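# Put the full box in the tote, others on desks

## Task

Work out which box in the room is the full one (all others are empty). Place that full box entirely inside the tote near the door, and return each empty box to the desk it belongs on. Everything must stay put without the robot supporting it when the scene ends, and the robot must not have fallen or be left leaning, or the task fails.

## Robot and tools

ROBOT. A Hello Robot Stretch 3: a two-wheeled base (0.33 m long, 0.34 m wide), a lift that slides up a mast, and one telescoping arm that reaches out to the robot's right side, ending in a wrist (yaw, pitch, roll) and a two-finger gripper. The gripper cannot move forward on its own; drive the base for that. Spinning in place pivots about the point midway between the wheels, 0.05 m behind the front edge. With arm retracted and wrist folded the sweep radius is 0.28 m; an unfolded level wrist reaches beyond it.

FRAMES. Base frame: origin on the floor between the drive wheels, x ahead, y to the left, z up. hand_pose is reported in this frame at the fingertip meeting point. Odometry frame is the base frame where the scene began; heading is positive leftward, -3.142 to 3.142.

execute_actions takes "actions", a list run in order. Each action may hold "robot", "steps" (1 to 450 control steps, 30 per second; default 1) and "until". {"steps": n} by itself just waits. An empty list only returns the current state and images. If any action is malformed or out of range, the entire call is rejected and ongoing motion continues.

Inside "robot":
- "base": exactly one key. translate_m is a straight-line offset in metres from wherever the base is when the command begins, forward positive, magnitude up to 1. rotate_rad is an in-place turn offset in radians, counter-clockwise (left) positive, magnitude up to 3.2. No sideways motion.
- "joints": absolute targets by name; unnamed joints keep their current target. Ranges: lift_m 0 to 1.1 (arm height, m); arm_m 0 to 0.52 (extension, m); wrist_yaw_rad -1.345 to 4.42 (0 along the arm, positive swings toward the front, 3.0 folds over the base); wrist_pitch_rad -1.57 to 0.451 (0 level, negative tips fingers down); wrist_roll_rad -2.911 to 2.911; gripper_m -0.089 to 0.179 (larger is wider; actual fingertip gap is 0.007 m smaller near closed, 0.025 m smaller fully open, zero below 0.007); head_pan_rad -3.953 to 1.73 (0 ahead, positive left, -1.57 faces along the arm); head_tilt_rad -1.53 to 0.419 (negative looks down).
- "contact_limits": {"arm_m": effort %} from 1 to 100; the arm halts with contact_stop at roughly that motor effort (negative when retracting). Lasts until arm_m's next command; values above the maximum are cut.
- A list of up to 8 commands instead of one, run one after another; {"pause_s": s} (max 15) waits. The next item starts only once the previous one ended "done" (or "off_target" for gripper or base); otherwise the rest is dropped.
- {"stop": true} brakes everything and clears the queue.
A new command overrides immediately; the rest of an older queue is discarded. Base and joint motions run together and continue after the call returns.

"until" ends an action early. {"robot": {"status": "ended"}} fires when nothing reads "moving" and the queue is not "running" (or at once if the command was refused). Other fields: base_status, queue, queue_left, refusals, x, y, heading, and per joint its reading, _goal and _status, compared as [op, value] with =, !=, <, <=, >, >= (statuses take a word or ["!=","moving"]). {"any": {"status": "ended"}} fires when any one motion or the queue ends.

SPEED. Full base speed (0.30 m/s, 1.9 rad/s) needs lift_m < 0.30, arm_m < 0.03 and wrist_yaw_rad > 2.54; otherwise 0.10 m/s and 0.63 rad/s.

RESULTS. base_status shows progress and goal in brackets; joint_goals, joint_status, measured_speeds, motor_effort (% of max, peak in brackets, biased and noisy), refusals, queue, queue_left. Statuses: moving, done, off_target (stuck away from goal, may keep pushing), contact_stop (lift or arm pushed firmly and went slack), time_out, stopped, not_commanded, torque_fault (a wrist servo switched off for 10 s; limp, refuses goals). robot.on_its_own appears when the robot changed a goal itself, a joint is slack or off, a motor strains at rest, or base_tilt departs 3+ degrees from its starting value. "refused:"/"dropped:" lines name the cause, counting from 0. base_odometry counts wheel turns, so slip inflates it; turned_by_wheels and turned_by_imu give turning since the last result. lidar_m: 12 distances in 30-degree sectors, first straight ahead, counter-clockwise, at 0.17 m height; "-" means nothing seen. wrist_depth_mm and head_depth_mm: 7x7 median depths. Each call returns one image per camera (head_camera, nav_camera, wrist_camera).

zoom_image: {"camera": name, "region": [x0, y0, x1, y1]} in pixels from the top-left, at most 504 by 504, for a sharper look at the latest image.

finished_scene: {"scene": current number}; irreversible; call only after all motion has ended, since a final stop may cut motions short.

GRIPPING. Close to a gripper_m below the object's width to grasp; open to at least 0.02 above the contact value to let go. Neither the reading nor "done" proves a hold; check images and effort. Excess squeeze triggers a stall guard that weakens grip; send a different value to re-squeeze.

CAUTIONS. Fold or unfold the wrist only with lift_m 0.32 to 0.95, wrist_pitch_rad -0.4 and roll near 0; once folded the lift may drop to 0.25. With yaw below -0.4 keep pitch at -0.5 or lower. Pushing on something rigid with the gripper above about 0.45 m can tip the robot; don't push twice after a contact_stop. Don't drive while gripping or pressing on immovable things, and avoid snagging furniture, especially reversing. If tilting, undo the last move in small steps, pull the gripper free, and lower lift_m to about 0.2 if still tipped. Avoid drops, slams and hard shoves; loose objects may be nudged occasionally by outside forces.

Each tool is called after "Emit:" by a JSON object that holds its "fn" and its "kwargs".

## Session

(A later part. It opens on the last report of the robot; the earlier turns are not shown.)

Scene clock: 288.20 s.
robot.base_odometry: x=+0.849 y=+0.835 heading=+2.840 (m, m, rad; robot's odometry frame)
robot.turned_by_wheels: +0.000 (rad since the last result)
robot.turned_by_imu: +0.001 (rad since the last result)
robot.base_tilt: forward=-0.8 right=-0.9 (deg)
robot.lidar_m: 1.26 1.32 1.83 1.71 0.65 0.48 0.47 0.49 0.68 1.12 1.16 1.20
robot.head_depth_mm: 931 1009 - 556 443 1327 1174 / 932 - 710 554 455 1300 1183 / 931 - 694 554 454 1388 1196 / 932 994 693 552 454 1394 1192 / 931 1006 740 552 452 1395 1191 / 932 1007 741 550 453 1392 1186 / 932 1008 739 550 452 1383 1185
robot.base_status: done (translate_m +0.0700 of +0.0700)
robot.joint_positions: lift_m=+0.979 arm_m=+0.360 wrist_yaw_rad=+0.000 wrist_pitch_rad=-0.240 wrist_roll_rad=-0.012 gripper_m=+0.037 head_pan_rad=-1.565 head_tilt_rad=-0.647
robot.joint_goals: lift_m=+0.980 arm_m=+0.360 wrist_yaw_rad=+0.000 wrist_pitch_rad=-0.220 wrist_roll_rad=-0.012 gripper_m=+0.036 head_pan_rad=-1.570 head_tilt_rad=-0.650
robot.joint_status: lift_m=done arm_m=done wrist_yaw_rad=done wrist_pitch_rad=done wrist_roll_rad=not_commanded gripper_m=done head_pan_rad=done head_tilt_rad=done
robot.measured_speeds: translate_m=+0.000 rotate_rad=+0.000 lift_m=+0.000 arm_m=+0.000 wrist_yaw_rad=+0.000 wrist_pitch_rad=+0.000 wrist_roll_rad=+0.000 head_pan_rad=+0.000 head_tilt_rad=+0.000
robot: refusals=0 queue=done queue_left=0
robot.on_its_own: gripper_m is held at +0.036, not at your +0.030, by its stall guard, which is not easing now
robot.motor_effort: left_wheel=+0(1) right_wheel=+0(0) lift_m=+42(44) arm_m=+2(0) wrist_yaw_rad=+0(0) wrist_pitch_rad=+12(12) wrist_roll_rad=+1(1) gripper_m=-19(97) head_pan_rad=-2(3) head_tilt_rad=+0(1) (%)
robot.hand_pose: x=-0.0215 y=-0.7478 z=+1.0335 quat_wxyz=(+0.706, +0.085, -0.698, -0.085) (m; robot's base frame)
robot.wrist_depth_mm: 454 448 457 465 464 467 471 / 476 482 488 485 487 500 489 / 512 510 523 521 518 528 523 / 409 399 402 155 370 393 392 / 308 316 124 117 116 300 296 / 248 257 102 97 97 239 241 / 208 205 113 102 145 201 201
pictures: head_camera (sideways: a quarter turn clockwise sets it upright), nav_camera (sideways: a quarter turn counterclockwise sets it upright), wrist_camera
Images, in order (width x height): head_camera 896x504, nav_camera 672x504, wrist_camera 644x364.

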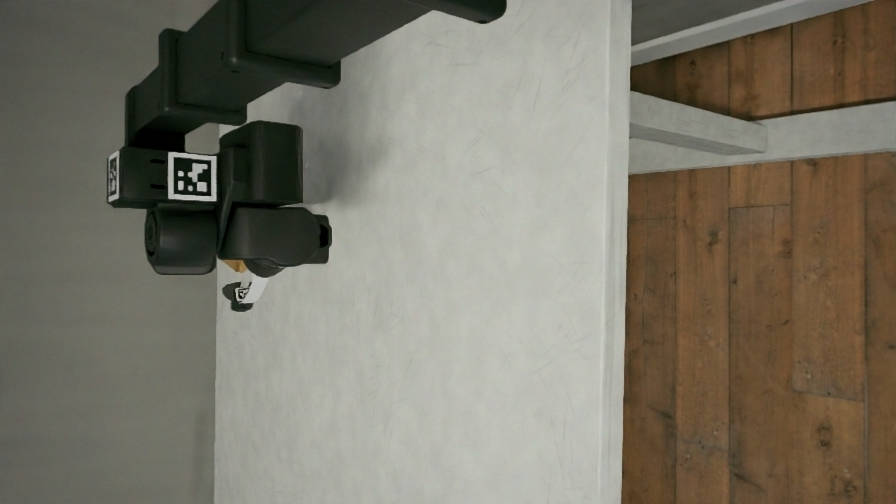

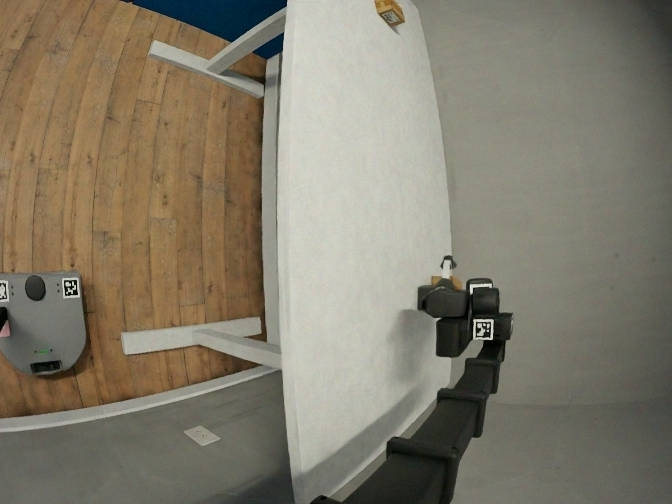

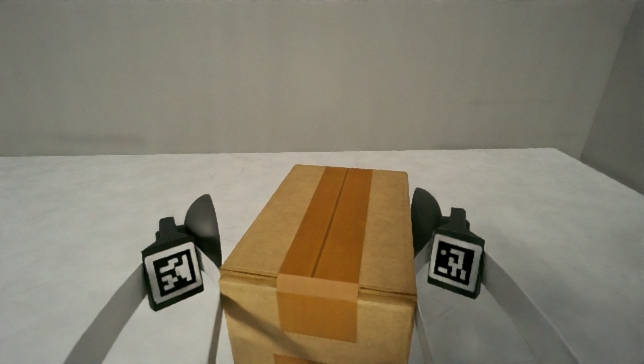

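Emit:
{"fn": "execute_actions", "kwargs": {"actions": [{"steps": 10}]}}

Scene clock: 292.23 s.
robot.base_odometry: x=+0.849 y=+0.835 heading=+2.840 (m, m, rad; robot's odometry frame)
robot.turned_by_wheels: +0.000 (rad since the last result)
robot.turned_by_imu: +0.001 (rad since the last result)
robot.base_tilt: forward=-0.8 right=-0.8 (deg)
robot.lidar_m: 1.26 1.32 1.83 1.71 0.65 0.48 0.47 0.49 0.68 1.12 1.17 1.20
robot.head_depth_mm: 933 1007 - 555 442 1332 1174 / 933 - 711 554 456 1298 1186 / 934 - 693 553 454 1390 1194 / 933 990 690 552 453 1394 1193 / 932 1009 741 552 453 1392 1196 / 930 1004 737 551 452 1388 1184 / 930 1005 737 550 452 1391 1185
robot.base_status: done (translate_m +0.0700 of +0.0700)
robot.joint_positions: lift_m=+0.979 arm_m=+0.360 wrist_yaw_rad=+0.000 wrist_pitch_rad=-0.240 wrist_roll_rad=-0.012 gripper_m=+0.037 head_pan_rad=-1.565 head_tilt_rad=-0.647
robot.joint_goals: lift_m=+0.980 arm_m=+0.360 wrist_yaw_rad=+0.000 wrist_pitch_rad=-0.220 wrist_roll_rad=-0.012 gripper_m=+0.036 head_pan_rad=-1.570 head_tilt_rad=-0.650
robot.joint_status: lift_m=done arm_m=done wrist_yaw_rad=done wrist_pitch_rad=done wrist_roll_rad=not_commanded gripper_m=done head_pan_rad=done head_tilt_rad=done
robot.measured_speeds: translate_m=+0.000 rotate_rad=+0.000 lift_m=+0.000 arm_m=+0.000 wrist_yaw_rad=+0.000 wrist_pitch_rad=+0.000 wrist_roll_rad=+0.000 head_pan_rad=+0.000 head_tilt_rad=+0.000
robot: refusals=0 queue=done queue_left=0
robot.on_its_own: gripper_m is held at +0.036, not at your +0.030, by its stall guard, which is not easing now
robot.motor_effort: left_wheel=+1(1) right_wheel=+0(0) lift_m=+42(42) arm_m=+2(2) wrist_yaw_rad=+0(0) wrist_pitch_rad=+12(12) wrist_roll_rad=+1(1) gripper_m=-19(19) head_pan_rad=-2(2) head_tilt_rad=+0(2) (%)
robot.hand_pose: x=-0.0215 y=-0.7478 z=+1.0335 quat_wxyz=(+0.706, +0.085, -0.698, -0.085) (m; robot's base frame)
robot.wrist_depth_mm: 450 452 455 453 467 466 466 / 479 487 483 489 493 504 498 / 501 523 514 521 525 522 531 / 409 405 406 155 372 396 396 / 306 315 124 117 116 302 299 / 248 257 102 98 97 241 238 / 211 204 112 102 146 202 199
pictures: head_camera (sideways: a quarter turn clockwise sets it upright), nav_camera (sideways: a quarter turn counterclockwise sets it upright), wrist_camera
Images, in order (width x height): head_camera 896x504, nav_camera 672x504, wrist_camera 644x364.

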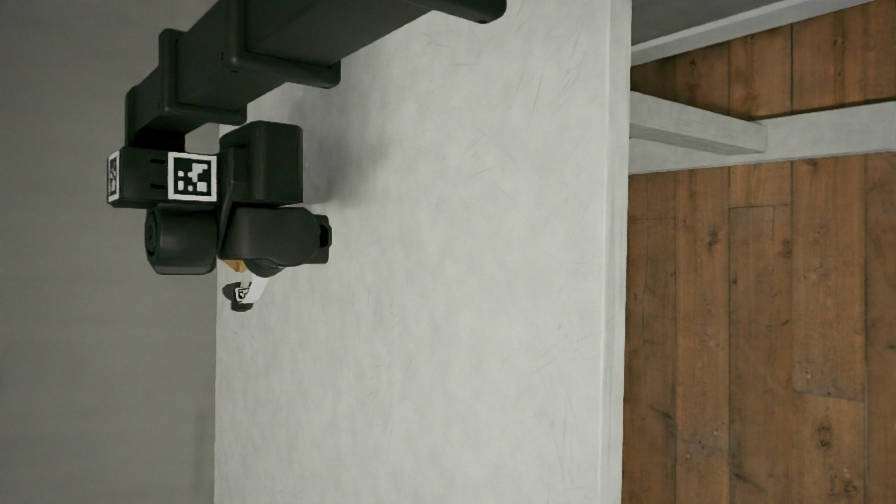

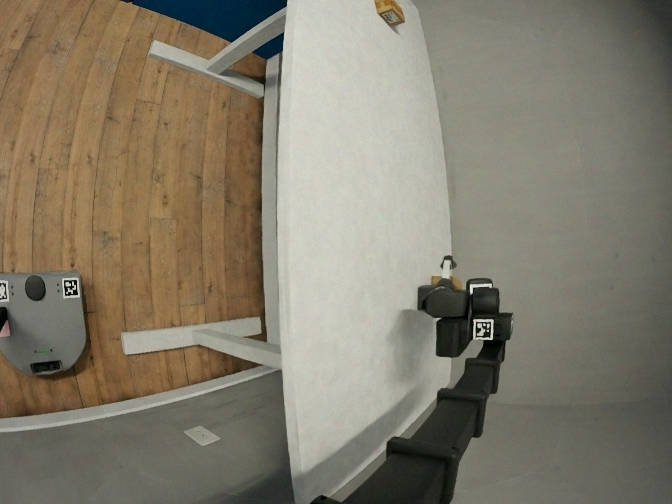

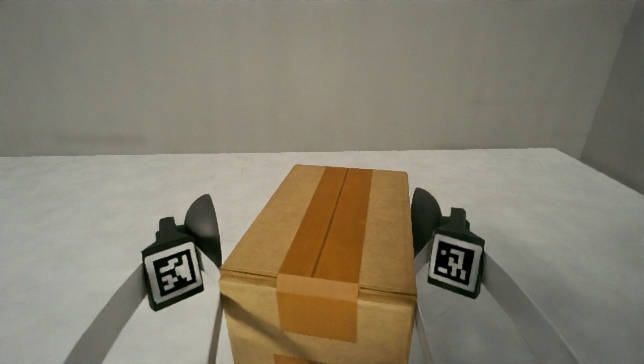

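Emit:
{"fn": "execute_actions", "kwargs": {"actions": [{"robot": [{"joints": {"lift_m": 0.921}}, {"joints": {"gripper_m": 0.14}}, {"joints": {"arm_m": 0.0, "lift_m": 0.95}}, {"joints": {"wrist_pitch_rad": -0.4, "wrist_yaw_rad": 3.0, "gripper_m": 0.04, "head_pan_rad": 0.0, "head_tilt_rad": -0.3}}, {"joints": {"lift_m": 0.25}}], "steps": 450, "until": {"robot": {"status": "ended"}}}]}}

Scene clock: 325.93 s.
robot.base_odometry: x=+0.849 y=+0.835 heading=+2.840 (m, m, rad; robot's odometry frame)
robot.turned_by_wheels: +0.000 (rad since the last result)
robot.turned_by_imu: +0.003 (rad since the last result)
robot.base_tilt: forward=-0.7 right=-0.9 (deg)
robot.lidar_m: 1.26 1.32 1.83 1.71 0.65 0.48 0.47 0.49 0.68 1.12 1.17 1.20
robot.head_depth_mm: 1073 1135 1213 1256 1387 1497 1473 / 1071 1138 1207 1289 1381 1485 1478 / 1077 1148 1214 1289 1397 1493 1486 / 1068 1138 1200 1281 1376 1480 1484 / 1069 1132 1202 1282 1376 1474 1478 / 1067 1130 1202 1278 1371 1473 1483 / 1062 1131 1201 1275 1363 1476 1482
robot.base_status: done (translate_m +0.0700 of +0.0700)
robot.joint_positions: lift_m=+0.320 arm_m=+0.002 wrist_yaw_rad=+2.998 wrist_pitch_rad=-0.416 wrist_roll_rad=-0.014 gripper_m=+0.040 head_pan_rad=-0.007 head_tilt_rad=-0.310
robot.joint_goals: lift_m=+0.250 arm_m=+0.000 wrist_yaw_rad=+3.000 wrist_pitch_rad=-0.400 wrist_roll_rad=-0.014 gripper_m=+0.040 head_pan_rad=+0.000 head_tilt_rad=-0.300
robot.joint_status: lift_m=moving arm_m=done wrist_yaw_rad=done wrist_pitch_rad=done wrist_roll_rad=not_commanded gripper_m=done head_pan_rad=done head_tilt_rad=done
robot.measured_speeds: translate_m=+0.000 rotate_rad=+0.000 lift_m=-0.110 arm_m=+0.000 wrist_yaw_rad=+0.000 wrist_pitch_rad=+0.000 wrist_roll_rad=+0.000 head_pan_rad=+0.000 head_tilt_rad=+0.000
robot: refusals=0 queue=running queue_left=0
robot.motor_effort: left_wheel=+0(0) right_wheel=+0(3) lift_m=+13(44) arm_m=-3(5) wrist_yaw_rad=+2(10) wrist_pitch_rad=+9(12) wrist_roll_rad=+2(3) gripper_m=+0(85) head_pan_rad=+3(44) head_tilt_rad=+4(25) (%)
robot.hand_pose: x=+0.0108 y=+0.0753 z=+0.3327 quat_wxyz=(+0.195, +0.696, +0.098, +0.685) (m; robot's base frame)
robot.wrist_depth_mm: 693 - - - - - - / 672 - - - - - - / 703 - 960 964 - 984 950 / 683 - 798 785 774 767 782 / 620 625 - 624 631 619 626 / 525 530 - 549 516 534 531 / 461 - - - 452 468 448
pictures: head_camera (sideways: a quarter turn clockwise sets it upright), nav_camera (sideways: a quarter turn counterclockwise sets it upright), wrist_camera
Images, in order (width x height): head_camera 896x504, nav_camera 672x504, wrist_camera 644x364.

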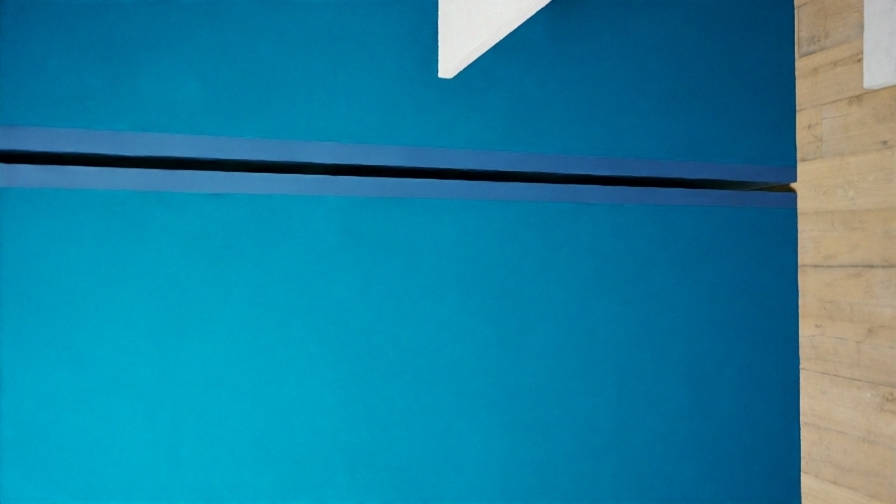

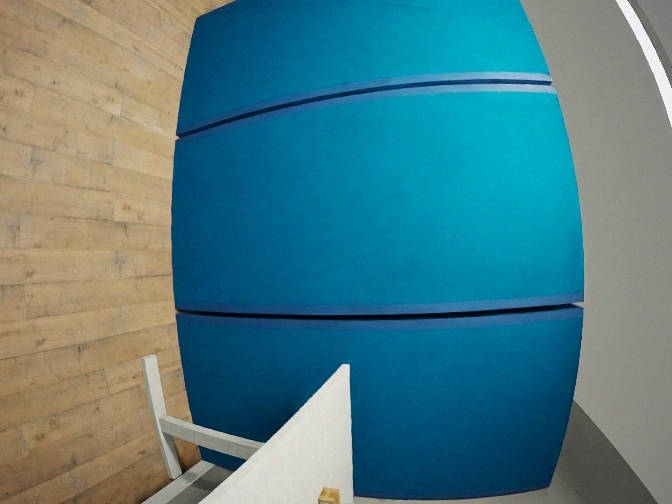

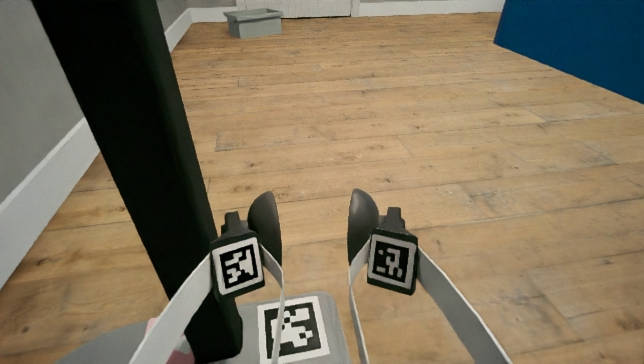

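Emit:
{"fn": "execute_actions", "kwargs": {"actions": [{"robot": [{"base": {"rotate_rad": 1.18}}, {"base": {"translate_m": 1.0}}, {"base": {"translate_m": 0.6}}], "steps": 450, "until": {"robot": {"status": "ended"}}}]}}

Scene clock: 341.63 s.
robot.base_odometry: x=-0.173 y=-0.397 heading=-2.264 (m, m, rad; robot's odometry frame)
robot.turned_by_wheels: +1.180 (rad since the last result)
robot.turned_by_imu: +1.200 (rad since the last result)
robot.base_tilt: forward=-0.8 right=-0.9 (deg)
robot.lidar_m: 1.13 1.13 1.24 1.05 1.04 1.14 1.79 1.71 0.86 0.70 0.69 1.42
robot.head_depth_mm: 1209 1285 1384 1487 1607 1742 1481 / 1149 1225 1305 1404 1520 1641 1479 / 1102 1170 1246 1333 1424 1548 1482 / 1055 1121 1186 1266 1359 1467 1484 / 1013 1069 1136 1206 1286 1377 1437 / 975 1030 1088 1144 1202 1282 1363 / 919 964 1021 1072 1150 1221 1310
robot.base_status: done (translate_m +0.6000 of +0.6000)
robot.joint_positions: lift_m=+0.251 arm_m=+0.002 wrist_yaw_rad=+2.999 wrist_pitch_rad=-0.417 wrist_roll_rad=-0.014 gripper_m=+0.040 head_pan_rad=-0.007 head_tilt_rad=-0.309
robot.joint_goals: lift_m=+0.250 arm_m=+0.000 wrist_yaw_rad=+3.000 wrist_pitch_rad=-0.400 wrist_roll_rad=-0.014 gripper_m=+0.040 head_pan_rad=+0.000 head_tilt_rad=-0.300
robot.joint_status: lift_m=done arm_m=done wrist_yaw_rad=done wrist_pitch_rad=done wrist_roll_rad=not_commanded gripper_m=done head_pan_rad=done head_tilt_rad=done
robot.measured_speeds: translate_m=+0.000 rotate_rad=+0.000 lift_m=+0.000 arm_m=+0.000 wrist_yaw_rad=+0.000 wrist_pitch_rad=+0.000 wrist_roll_rad=+0.000 head_pan_rad=+0.000 head_tilt_rad=+0.000
robot: refusals=0 queue=done queue_left=0
robot.motor_effort: left_wheel=-3(8) right_wheel=+3(8) lift_m=+12(13) arm_m=-3(3) wrist_yaw_rad=+2(2) wrist_pitch_rad=+10(10) wrist_roll_rad=+2(2) gripper_m=+0(0) head_pan_rad=+2(4) head_tilt_rad=+4(5) (%)
robot.hand_pose: x=+0.0106 y=+0.0752 z=+0.2636 quat_wxyz=(+0.195, +0.695, +0.098, +0.685) (m; robot's base frame)
robot.wrist_depth_mm: 760 - - - - - 911 / 800 - - - 838 - 900 / 844 - 814 838 806 815 842 / 640 - 651 635 651 645 658 / 534 534 - 546 522 527 532 / 462 - - - 438 446 448 / - - - - 389 386 388
pictures: head_camera (sideways: a quarter turn clockwise sets it upright), nav_camera (sideways: a quarter turn counterclockwise sets it upright), wrist_camera
Images, in order (width x height): head_camera 896x504, nav_camera 672x504, wrist_camera 644x364.

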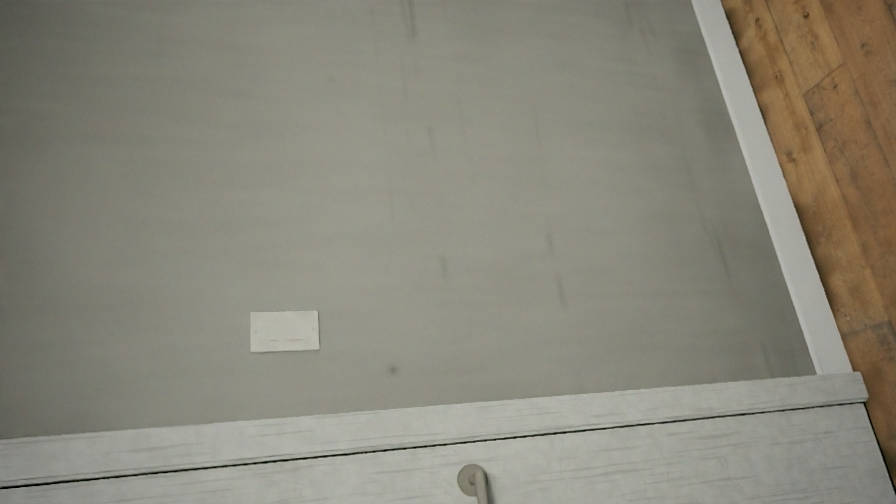

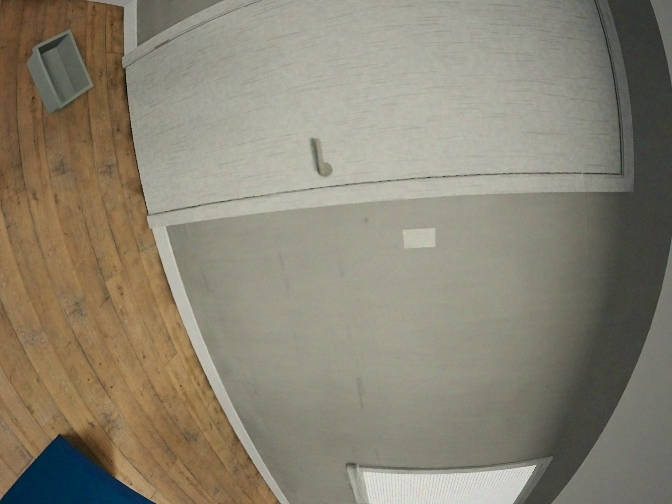

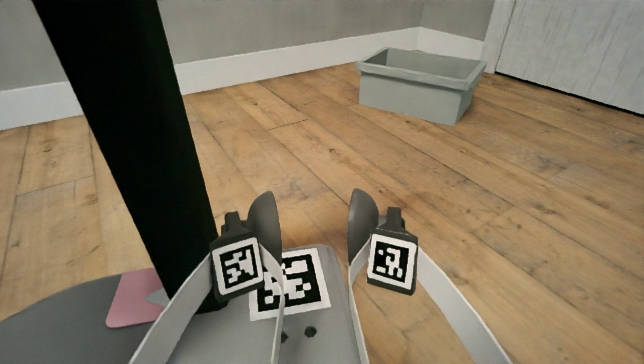

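Emit:
{"fn": "execute_actions", "kwargs": {"actions": [{"robot": {"joints": {"head_pan_rad": -1.0, "head_tilt_rad": -0.3}}, "steps": 100, "until": {"robot": {"status": "ended"}}}]}}

Scene clock: 346.73 s.
robot.base_odometry: x=-0.173 y=-0.397 heading=-2.264 (m, m, rad; robot's odometry frame)
robot.turned_by_wheels: +0.000 (rad since the last result)
robot.turned_by_imu: +0.001 (rad since the last result)
robot.base_tilt: forward=-0.9 right=-0.9 (deg)
robot.lidar_m: 1.13 1.13 1.24 1.05 1.04 1.14 1.79 1.71 0.86 0.70 0.69 1.42
robot.head_depth_mm: 549 579 613 651 693 744 801 / 558 591 626 666 710 764 822 / 569 602 637 680 724 779 844 / 579 613 651 695 743 801 869 / 3171 3465 3589 3520 2471 1876 1478 / 2677 2734 2792 2868 2620 1890 1486 / 2113 2160 2206 2268 2296 1890 1484
robot.base_status: done (translate_m +0.6000 of +0.6000)
robot.joint_positions: lift_m=+0.251 arm_m=+0.002 wrist_yaw_rad=+2.999 wrist_pitch_rad=-0.417 wrist_roll_rad=-0.014 gripper_m=+0.040 head_pan_rad=-0.993 head_tilt_rad=-0.309
robot.joint_goals: lift_m=+0.250 arm_m=+0.000 wrist_yaw_rad=+3.000 wrist_pitch_rad=-0.400 wrist_roll_rad=-0.014 gripper_m=+0.040 head_pan_rad=-1.000 head_tilt_rad=-0.300
robot.joint_status: lift_m=done arm_m=done wrist_yaw_rad=done wrist_pitch_rad=done wrist_roll_rad=not_commanded gripper_m=done head_pan_rad=done head_tilt_rad=done
robot.measured_speeds: translate_m=+0.000 rotate_rad=+0.000 lift_m=+0.000 arm_m=+0.000 wrist_yaw_rad=+0.000 wrist_pitch_rad=+0.000 wrist_roll_rad=+0.000 head_pan_rad=+0.000 head_tilt_rad=+0.000
robot: refusals=0 queue=done queue_left=0
robot.motor_effort: left_wheel=-3(3) right_wheel=+2(2) lift_m=+12(12) arm_m=-3(3) wrist_yaw_rad=+1(1) wrist_pitch_rad=+10(10) wrist_roll_rad=+2(2) gripper_m=+1(0) head_pan_rad=-4(46) head_tilt_rad=+4(5) (%)
robot.hand_pose: x=+0.0106 y=+0.0752 z=+0.2636 quat_wxyz=(+0.195, +0.695, +0.098, +0.685) (m; robot's base frame)
robot.wrist_depth_mm: 780 - - - - - 853 / 819 - - - 863 - 893 / 822 - 829 791 832 816 817 / 653 - 671 640 640 646 639 / 527 532 - 544 530 539 524 / 460 - - - 434 447 449 / - - - - 385 390 391
pictures: head_camera (sideways: a quarter turn clockwise sets it upright), nav_camera (sideways: a quarter turn counterclockwise sets it upright), wrist_camera
Images, in order (width x height): head_camera 896x504, nav_camera 672x504, wrist_camera 644x364.

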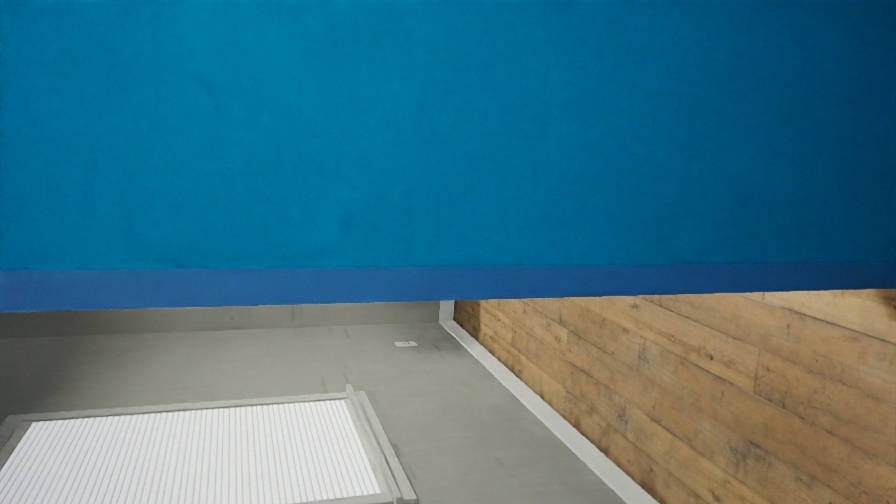

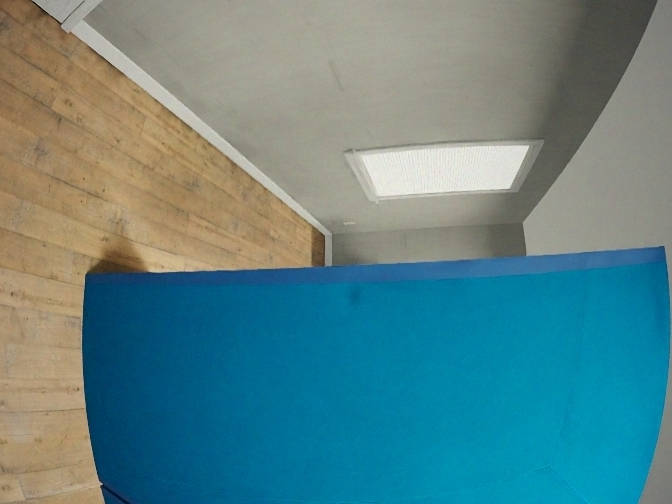

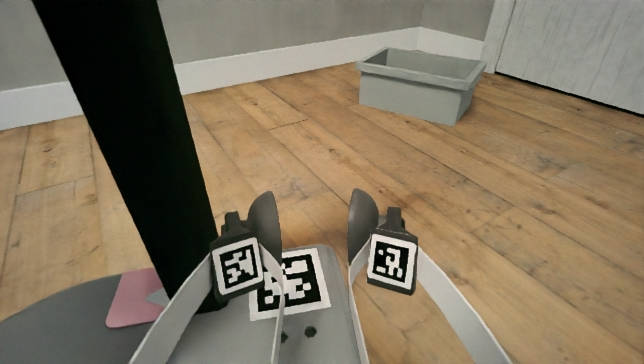

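Emit:
{"fn": "execute_actions", "kwargs": {"actions": [{"robot": [{"base": {"translate_m": 0.7}, "joints": {"head_pan_rad": 0.0}}, {"base": {"rotate_rad": -1.178}}, {"base": {"translate_m": 1.0}}], "steps": 450, "until": {"robot": {"status": "ended"}}}]}}

Scene clock: 366.20 s.
robot.base_odometry: x=-1.576 y=-0.640 heading=+2.842 (m, m, rad; robot's odometry frame)
robot.turned_by_wheels: -1.178 (rad since the last result)
robot.turned_by_imu: -1.188 (rad since the last result)
robot.base_tilt: forward=-0.8 right=-0.9 (deg)
robot.lidar_m: 1.65 0.65 0.48 0.47 0.49 0.68 1.95 0.68 0.51 0.51 3.16 2.20
robot.head_depth_mm: 2139 2273 2355 2590 2587 1889 1482 / 2140 2270 2343 2555 2582 1889 1479 / 2134 2261 2358 2563 2469 1896 1482 / 2134 2248 2402 2553 2610 1888 1477 / 2131 2254 2416 2594 2576 1880 1479 / 2102 2228 2213 2202 2195 1818 1485 / 1455 1447 1454 1397 1436 1443 1396
robot.base_status: done (translate_m +1.0000 of +1.0000)
robot.joint_positions: lift_m=+0.251 arm_m=+0.002 wrist_yaw_rad=+2.999 wrist_pitch_rad=-0.417 wrist_roll_rad=-0.014 gripper_m=+0.040 head_pan_rad=-0.007 head_tilt_rad=-0.309
robot.joint_goals: lift_m=+0.250 arm_m=+0.000 wrist_yaw_rad=+3.000 wrist_pitch_rad=-0.400 wrist_roll_rad=-0.014 gripper_m=+0.040 head_pan_rad=+0.000 head_tilt_rad=-0.300
robot.joint_status: lift_m=done arm_m=done wrist_yaw_rad=done wrist_pitch_rad=done wrist_roll_rad=not_commanded gripper_m=done head_pan_rad=done head_tilt_rad=done
robot.measured_speeds: translate_m=+0.000 rotate_rad=+0.000 lift_m=+0.000 arm_m=+0.000 wrist_yaw_rad=+0.000 wrist_pitch_rad=+0.000 wrist_roll_rad=+0.000 head_pan_rad=+0.000 head_tilt_rad=+0.000
robot: refusals=0 queue=done queue_left=0
robot.motor_effort: left_wheel=+2(8) right_wheel=-2(8) lift_m=+12(12) arm_m=-3(3) wrist_yaw_rad=+1(1) wrist_pitch_rad=+10(10) wrist_roll_rad=+2(2) gripper_m=+0(1) head_pan_rad=+3(45) head_tilt_rad=+4(4) (%)
robot.hand_pose: x=+0.0106 y=+0.0752 z=+0.2636 quat_wxyz=(+0.195, +0.695, +0.098, +0.685) (m; robot's base frame)
robot.wrist_depth_mm: 419 - 452 471 495 532 556 / 456 - 496 517 545 565 600 / 488 - 543 569 610 636 658 / 531 - 582 599 616 642 636 / 536 526 - 545 530 530 530 / 467 - - - 431 453 448 / - - - - 387 391 390
pictures: head_camera (sideways: a quarter turn clockwise sets it upright), nav_camera (sideways: a quarter turn counterclockwise sets it upright), wrist_camera
Images, in order (width x height): head_camera 896x504, nav_camera 672x504, wrist_camera 644x364.

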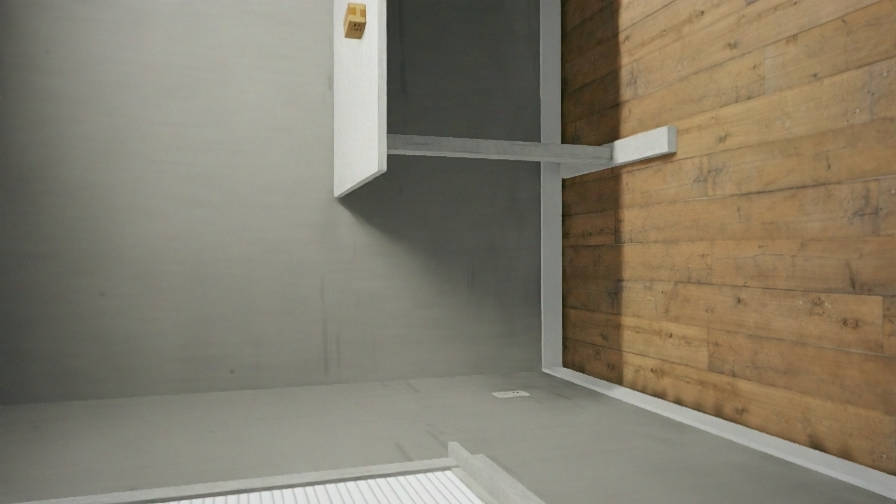

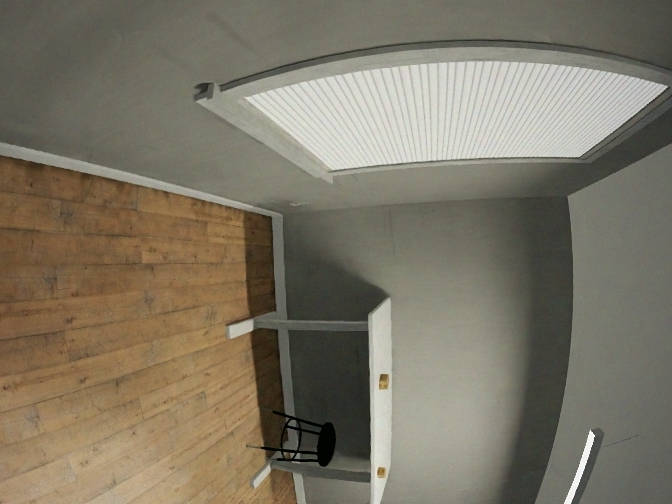

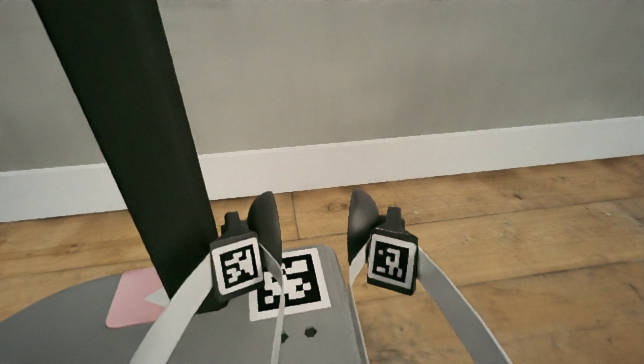

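Emit:
{"fn": "execute_actions", "kwargs": {"actions": [{"robot": {"joints": {"head_pan_rad": -0.9, "head_tilt_rad": -0.3}}, "steps": 100, "until": {"robot": {"status": "ended"}}}]}}

Scene clock: 370.47 s.
robot.base_odometry: x=-1.576 y=-0.640 heading=+2.842 (m, m, rad; robot's odometry frame)
robot.turned_by_wheels: +0.000 (rad since the last result)
robot.turned_by_imu: +0.001 (rad since the last result)
robot.base_tilt: forward=-0.8 right=-0.9 (deg)
robot.lidar_m: 1.65 0.65 0.48 0.47 0.49 0.68 1.94 0.68 0.51 0.50 3.16 2.20
robot.head_depth_mm: 3001 3100 3220 3447 2586 1881 1477 / 3165 3358 3514 3568 2609 1879 1480 / 3411 3615 3806 3854 2594 1889 1484 / 3423 3644 3903 3921 2606 1898 1482 / 3056 3257 3405 3529 2607 1891 1486 / 2766 2878 2964 3095 2456 1889 1479 / 2510 2636 2686 2736 2599 1886 1484
robot.base_status: done (translate_m +1.0000 of +1.0000)
robot.joint_positions: lift_m=+0.251 arm_m=+0.002 wrist_yaw_rad=+2.999 wrist_pitch_rad=-0.417 wrist_roll_rad=-0.014 gripper_m=+0.040 head_pan_rad=-0.893 head_tilt_rad=-0.309
robot.joint_goals: lift_m=+0.250 arm_m=+0.000 wrist_yaw_rad=+3.000 wrist_pitch_rad=-0.400 wrist_roll_rad=-0.014 gripper_m=+0.040 head_pan_rad=-0.900 head_tilt_rad=-0.300
robot.joint_status: lift_m=done arm_m=done wrist_yaw_rad=done wrist_pitch_rad=done wrist_roll_rad=not_commanded gripper_m=done head_pan_rad=done head_tilt_rad=done
robot.measured_speeds: translate_m=+0.000 rotate_rad=+0.000 lift_m=+0.000 arm_m=+0.000 wrist_yaw_rad=+0.000 wrist_pitch_rad=+0.000 wrist_roll_rad=+0.000 head_pan_rad=+0.000 head_tilt_rad=+0.000
robot: refusals=0 queue=done queue_left=0
robot.motor_effort: left_wheel=+3(3) right_wheel=-3(2) lift_m=+12(12) arm_m=-3(3) wrist_yaw_rad=+1(0) wrist_pitch_rad=+10(10) wrist_roll_rad=+2(2) gripper_m=+0(0) head_pan_rad=-4(45) head_tilt_rad=+3(4) (%)
robot.hand_pose: x=+0.0106 y=+0.0752 z=+0.2636 quat_wxyz=(+0.195, +0.695, +0.098, +0.685) (m; robot's base frame)
robot.wrist_depth_mm: 424 - 453 475 491 511 538 / 455 - 489 516 539 571 597 / 495 - 540 564 595 625 659 / 528 - 584 610 617 654 637 / 537 529 - 542 524 526 522 / 462 - - - 438 452 449 / - - - - 388 387 389
pictures: head_camera (sideways: a quarter turn clockwise sets it upright), nav_camera (sideways: a quarter turn counterclockwise sets it upright), wrist_camera
Images, in order (width x height): head_camera 896x504, nav_camera 672x504, wrist_camera 644x364.

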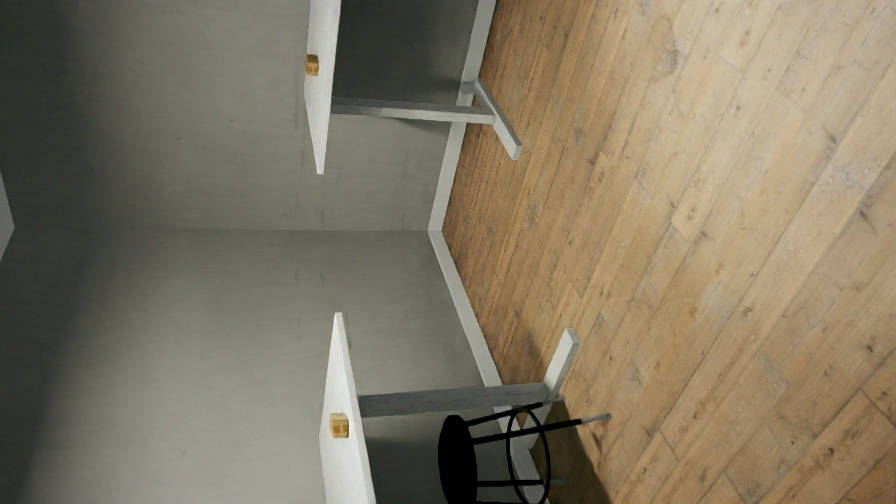

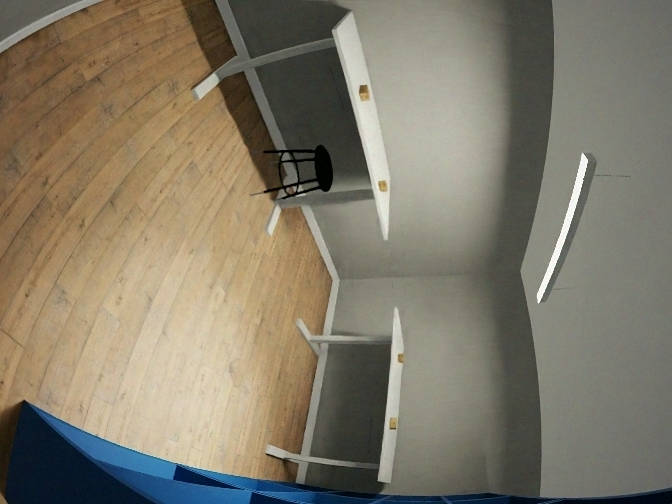

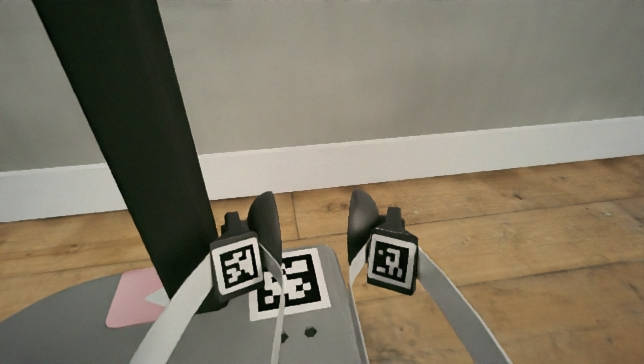

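Emit:
{"fn": "execute_actions", "kwargs": {"actions": [{"robot": [{"base": {"translate_m": 0.48}, "joints": {"head_pan_rad": -0.3}}], "steps": 300, "until": {"robot": {"status": "ended"}}}]}}

Scene clock: 395.87 s.
robot.base_odometry: x=-2.034 y=-0.498 heading=+2.842 (m, m, rad; robot's odometry frame)
robot.turned_by_wheels: +0.000 (rad since the last result)
robot.turned_by_imu: +0.002 (rad since the last result)
robot.base_tilt: forward=-0.9 right=-0.9 (deg)
robot.lidar_m: 1.59 0.63 0.47 0.46 0.48 0.66 1.91 0.77 1.50 2.83 2.13 1.59
robot.head_depth_mm: 1989 2116 2196 2065 2337 1890 1479 / 1921 2048 2146 2320 2477 1884 1485 / 1852 1966 2054 2244 2339 1887 1486 / 1801 1909 1982 2157 2299 1886 1488 / 1741 1845 1937 1696 2170 1838 1485 / 1694 1787 1883 2009 2145 1887 1488 / 1651 1731 1828 1948 2049 1884 1483
robot.base_status: done (translate_m +0.4800 of +0.4800)
robot.joint_positions: lift_m=+0.251 arm_m=+0.002 wrist_yaw_rad=+2.999 wrist_pitch_rad=-0.417 wrist_roll_rad=-0.014 gripper_m=+0.040 head_pan_rad=-0.307 head_tilt_rad=-0.309
robot.joint_goals: lift_m=+0.250 arm_m=+0.000 wrist_yaw_rad=+3.000 wrist_pitch_rad=-0.400 wrist_roll_rad=-0.014 gripper_m=+0.040 head_pan_rad=-0.300 head_tilt_rad=-0.300
robot.joint_status: lift_m=done arm_m=done wrist_yaw_rad=done wrist_pitch_rad=done wrist_roll_rad=not_commanded gripper_m=done head_pan_rad=done head_tilt_rad=done
robot.measured_speeds: translate_m=+0.000 rotate_rad=+0.000 lift_m=+0.000 arm_m=+0.000 wrist_yaw_rad=+0.000 wrist_pitch_rad=+0.000 wrist_roll_rad=+0.000 head_pan_rad=+0.000 head_tilt_rad=+0.000
robot: refusals=0 queue=done queue_left=0
robot.motor_effort: left_wheel=+2(9) right_wheel=-2(4) lift_m=+12(11) arm_m=-3(3) wrist_yaw_rad=+0(1) wrist_pitch_rad=+10(10) wrist_roll_rad=+2(2) gripper_m=+0(1) head_pan_rad=+3(35) head_tilt_rad=+4(4) (%)
robot.hand_pose: x=+0.0106 y=+0.0752 z=+0.2636 quat_wxyz=(+0.195, +0.695, +0.098, +0.685) (m; robot's base frame)
robot.wrist_depth_mm: 409 - 438 463 483 493 534 / 446 - 478 506 525 554 578 / 479 - 526 560 586 617 646 / 518 - 571 585 619 641 632 / 537 541 - 547 531 520 531 / 462 - - - 430 446 445 / - - - - 387 387 389
pictures: head_camera (sideways: a quarter turn clockwise sets it upright), nav_camera (sideways: a quarter turn counterclockwise sets it upright), wrist_camera
Images, in order (width x height): head_camera 896x504, nav_camera 672x504, wrist_camera 644x364.

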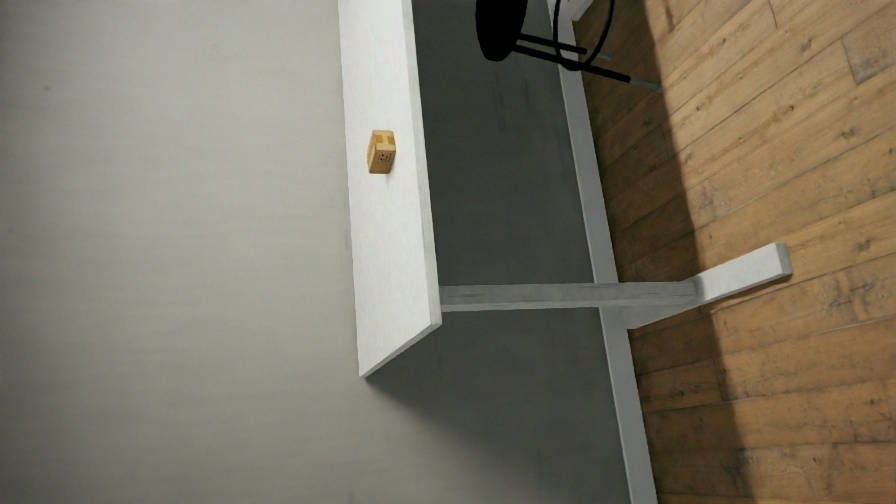

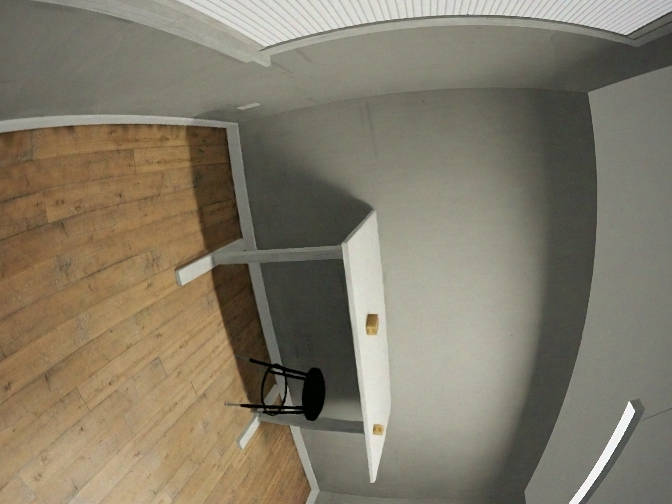

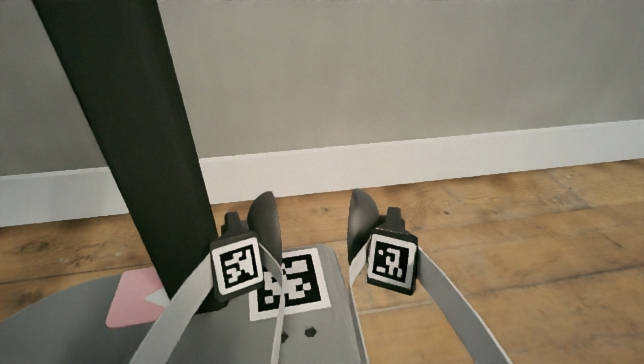

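Emit:
{"fn": "execute_actions", "kwargs": {"actions": [{"robot": [{"base": {"translate_m": 0.45}, "joints": {"head_pan_rad": -1.57, "head_tilt_rad": -0.8}}, {"base": {"rotate_rad": 1.571}}, {"base": {"translate_m": -0.6}}], "steps": 450, "until": {"robot": {"status": "ended"}}}]}}

Scene clock: 416.43 s.
robot.base_odometry: x=-2.287 y=+0.208 heading=-1.870 (m, m, rad; robot's odometry frame)
robot.turned_by_wheels: +1.571 (rad since the last result)
robot.turned_by_imu: +1.592 (rad since the last result)
robot.base_tilt: forward=-0.8 right=-0.9 (deg)
robot.lidar_m: 1.04 1.09 1.54 1.05 1.36 2.03 2.30 1.48 1.09 1.09 1.43 1.07
robot.head_depth_mm: 1105 793 1761 1758 1502 1298 1140 / 1099 790 1768 1787 1504 1291 1141 / 1093 787 1764 1794 1506 1292 1135 / 1091 822 1773 1787 1501 1287 1136 / 1079 819 1690 1688 1493 1289 1129 / 1075 815 1791 1788 1481 1287 1129 / 1283 813 1787 1771 1483 1285 1129
robot.base_status: done (translate_m -0.6000 of -0.6000)
robot.joint_positions: lift_m=+0.251 arm_m=+0.002 wrist_yaw_rad=+2.999 wrist_pitch_rad=-0.417 wrist_roll_rad=-0.014 gripper_m=+0.040 head_pan_rad=-1.563 head_tilt_rad=-0.790
robot.joint_goals: lift_m=+0.250 arm_m=+0.000 wrist_yaw_rad=+3.000 wrist_pitch_rad=-0.400 wrist_roll_rad=-0.014 gripper_m=+0.040 head_pan_rad=-1.570 head_tilt_rad=-0.800
robot.joint_status: lift_m=done arm_m=done wrist_yaw_rad=done wrist_pitch_rad=done wrist_roll_rad=not_commanded gripper_m=done head_pan_rad=done head_tilt_rad=done
robot.measured_speeds: translate_m=+0.000 rotate_rad=+0.000 lift_m=+0.000 arm_m=+0.000 wrist_yaw_rad=+0.000 wrist_pitch_rad=+0.000 wrist_roll_rad=+0.000 head_pan_rad=+0.000 head_tilt_rad=+0.000
robot: refusals=0 queue=done queue_left=0
robot.motor_effort: left_wheel=-2(9) right_wheel=+3(7) lift_m=+11(12) arm_m=-3(3) wrist_yaw_rad=+1(0) wrist_pitch_rad=+10(10) wrist_roll_rad=+2(2) gripper_m=+0(0) head_pan_rad=-3(46) head_tilt_rad=-4(25) (%)
robot.hand_pose: x=+0.0106 y=+0.0751 z=+0.2636 quat_wxyz=(+0.195, +0.695, +0.099, +0.685) (m; robot's base frame)
robot.wrist_depth_mm: - - - - - - - / - - - - - - - / 826 - 820 815 831 818 789 / 640 626 646 657 646 639 649 / 527 534 - 550 527 531 528 / 471 - - - 431 448 448 / - - - - 392 388 388
pictures: head_camera (sideways: a quarter turn clockwise sets it upright), nav_camera (sideways: a quarter turn counterclockwise sets it upright), wrist_camera
Images, in order (width x height): head_camera 896x504, nav_camera 672x504, wrist_camera 644x364.

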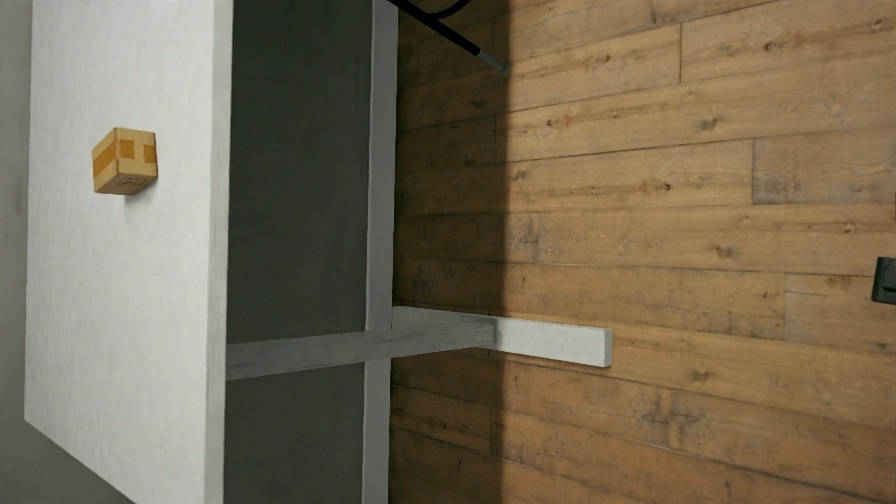

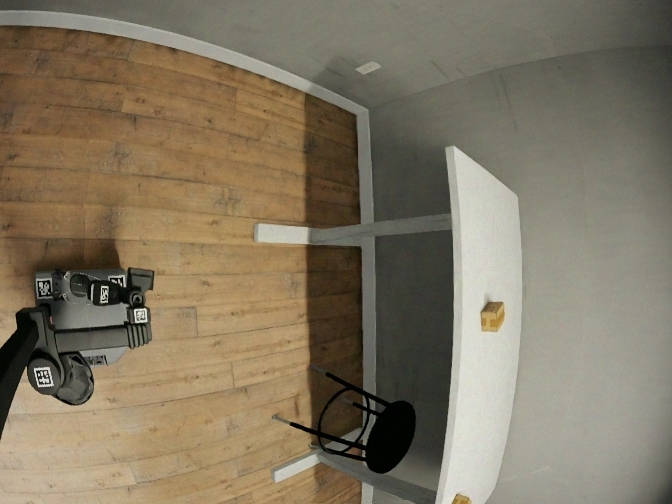

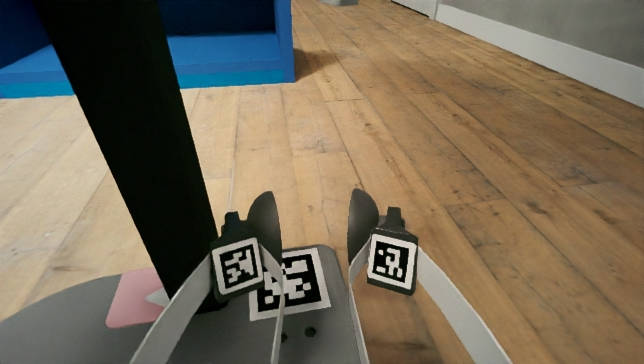

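Emit:
{"fn": "execute_actions", "kwargs": {"actions": [{"robot": [{"base": {"rotate_rad": -1.9}}, {"base": {"translate_m": 0.4}}, {"base": {"rotate_rad": 1.9}}], "steps": 450, "until": {"robot": {"status": "ended"}}}]}}

Scene clock: 443.57 s.
robot.base_odometry: x=-2.611 y=+0.443 heading=-1.870 (m, m, rad; robot's odometry frame)
robot.turned_by_wheels: +0.000 (rad since the last result)
robot.turned_by_imu: +0.003 (rad since the last result)
robot.base_tilt: forward=-0.8 right=-0.9 (deg)
robot.lidar_m: 1.16 1.22 1.72 1.45 1.89 2.17 2.14 0.73 0.78 1.14 0.76 1.20
robot.head_depth_mm: 961 759 576 492 1475 1296 1138 / 957 755 574 492 1499 1297 1134 / 959 753 574 491 1493 1293 1134 / 962 750 537 489 1502 1287 1137 / 959 748 559 488 1500 1287 1131 / 954 745 569 487 1398 1276 1128 / 951 741 568 486 1457 1278 1130
robot.base_status: done (rotate_rad +1.8998 of +1.9000)
robot.joint_positions: lift_m=+0.251 arm_m=+0.002 wrist_yaw_rad=+2.999 wrist_pitch_rad=-0.417 wrist_roll_rad=-0.014 gripper_m=+0.040 head_pan_rad=-1.563 head_tilt_rad=-0.790
robot.joint_goals: lift_m=+0.250 arm_m=+0.000 wrist_yaw_rad=+3.000 wrist_pitch_rad=-0.400 wrist_roll_rad=-0.014 gripper_m=+0.040 head_pan_rad=-1.570 head_tilt_rad=-0.800
robot.joint_status: lift_m=done arm_m=done wrist_yaw_rad=done wrist_pitch_rad=done wrist_roll_rad=not_commanded gripper_m=done head_pan_rad=done head_tilt_rad=done
robot.measured_speeds: translate_m=+0.000 rotate_rad=+0.000 lift_m=+0.000 arm_m=+0.000 wrist_yaw_rad=+0.000 wrist_pitch_rad=+0.000 wrist_roll_rad=+0.000 head_pan_rad=+0.000 head_tilt_rad=+0.000
robot: refusals=0 queue=done queue_left=0
robot.motor_effort: left_wheel=-4(9) right_wheel=+3(8) lift_m=+12(12) arm_m=-3(3) wrist_yaw_rad=+0(0) wrist_pitch_rad=+10(10) wrist_roll_rad=+2(2) gripper_m=+0(1) head_pan_rad=-3(3) head_tilt_rad=-4(3) (%)
robot.hand_pose: x=+0.0106 y=+0.0751 z=+0.2636 quat_wxyz=(+0.195, +0.695, +0.099, +0.685) (m; robot's base frame)
robot.wrist_depth_mm: - - - - - - - / - - - - - - - / 818 - 825 817 832 812 804 / 649 625 647 647 652 642 640 / 517 528 - 544 520 519 524 / 458 - - - 437 452 445 / - - - - 391 389 386
pictures: head_camera (sideways: a quarter turn clockwise sets it upright), nav_camera (sideways: a quarter turn counterclockwise sets it upright), wrist_camera
Images, in order (width x height): head_camera 896x504, nav_camera 672x504, wrist_camera 644x364.

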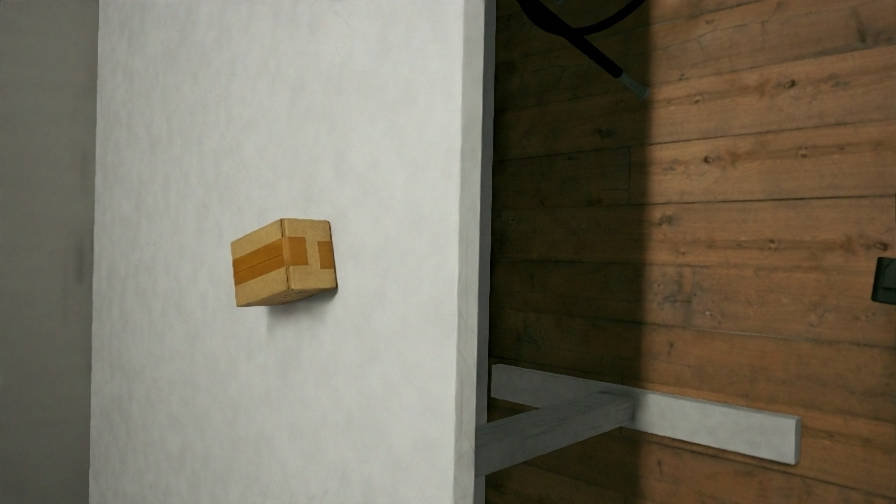

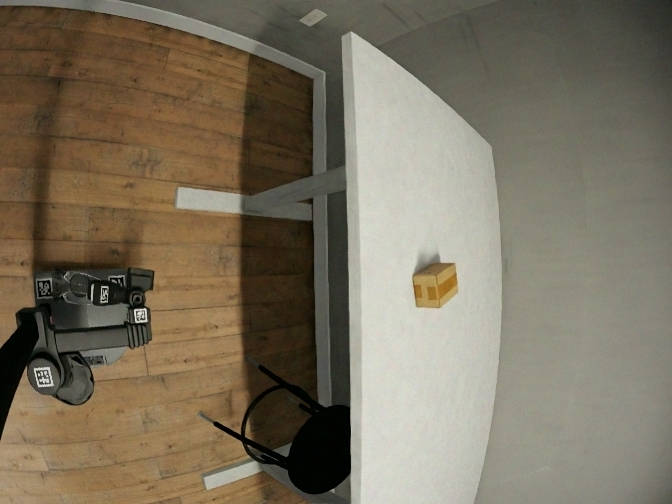

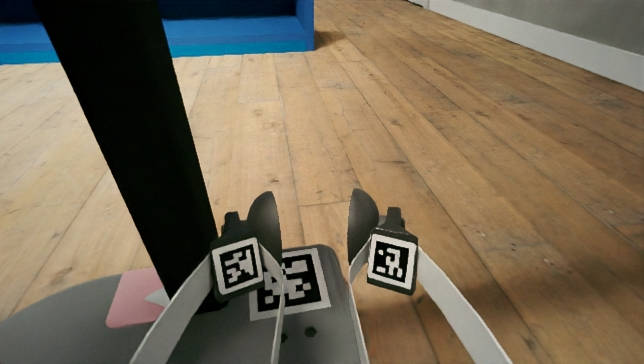

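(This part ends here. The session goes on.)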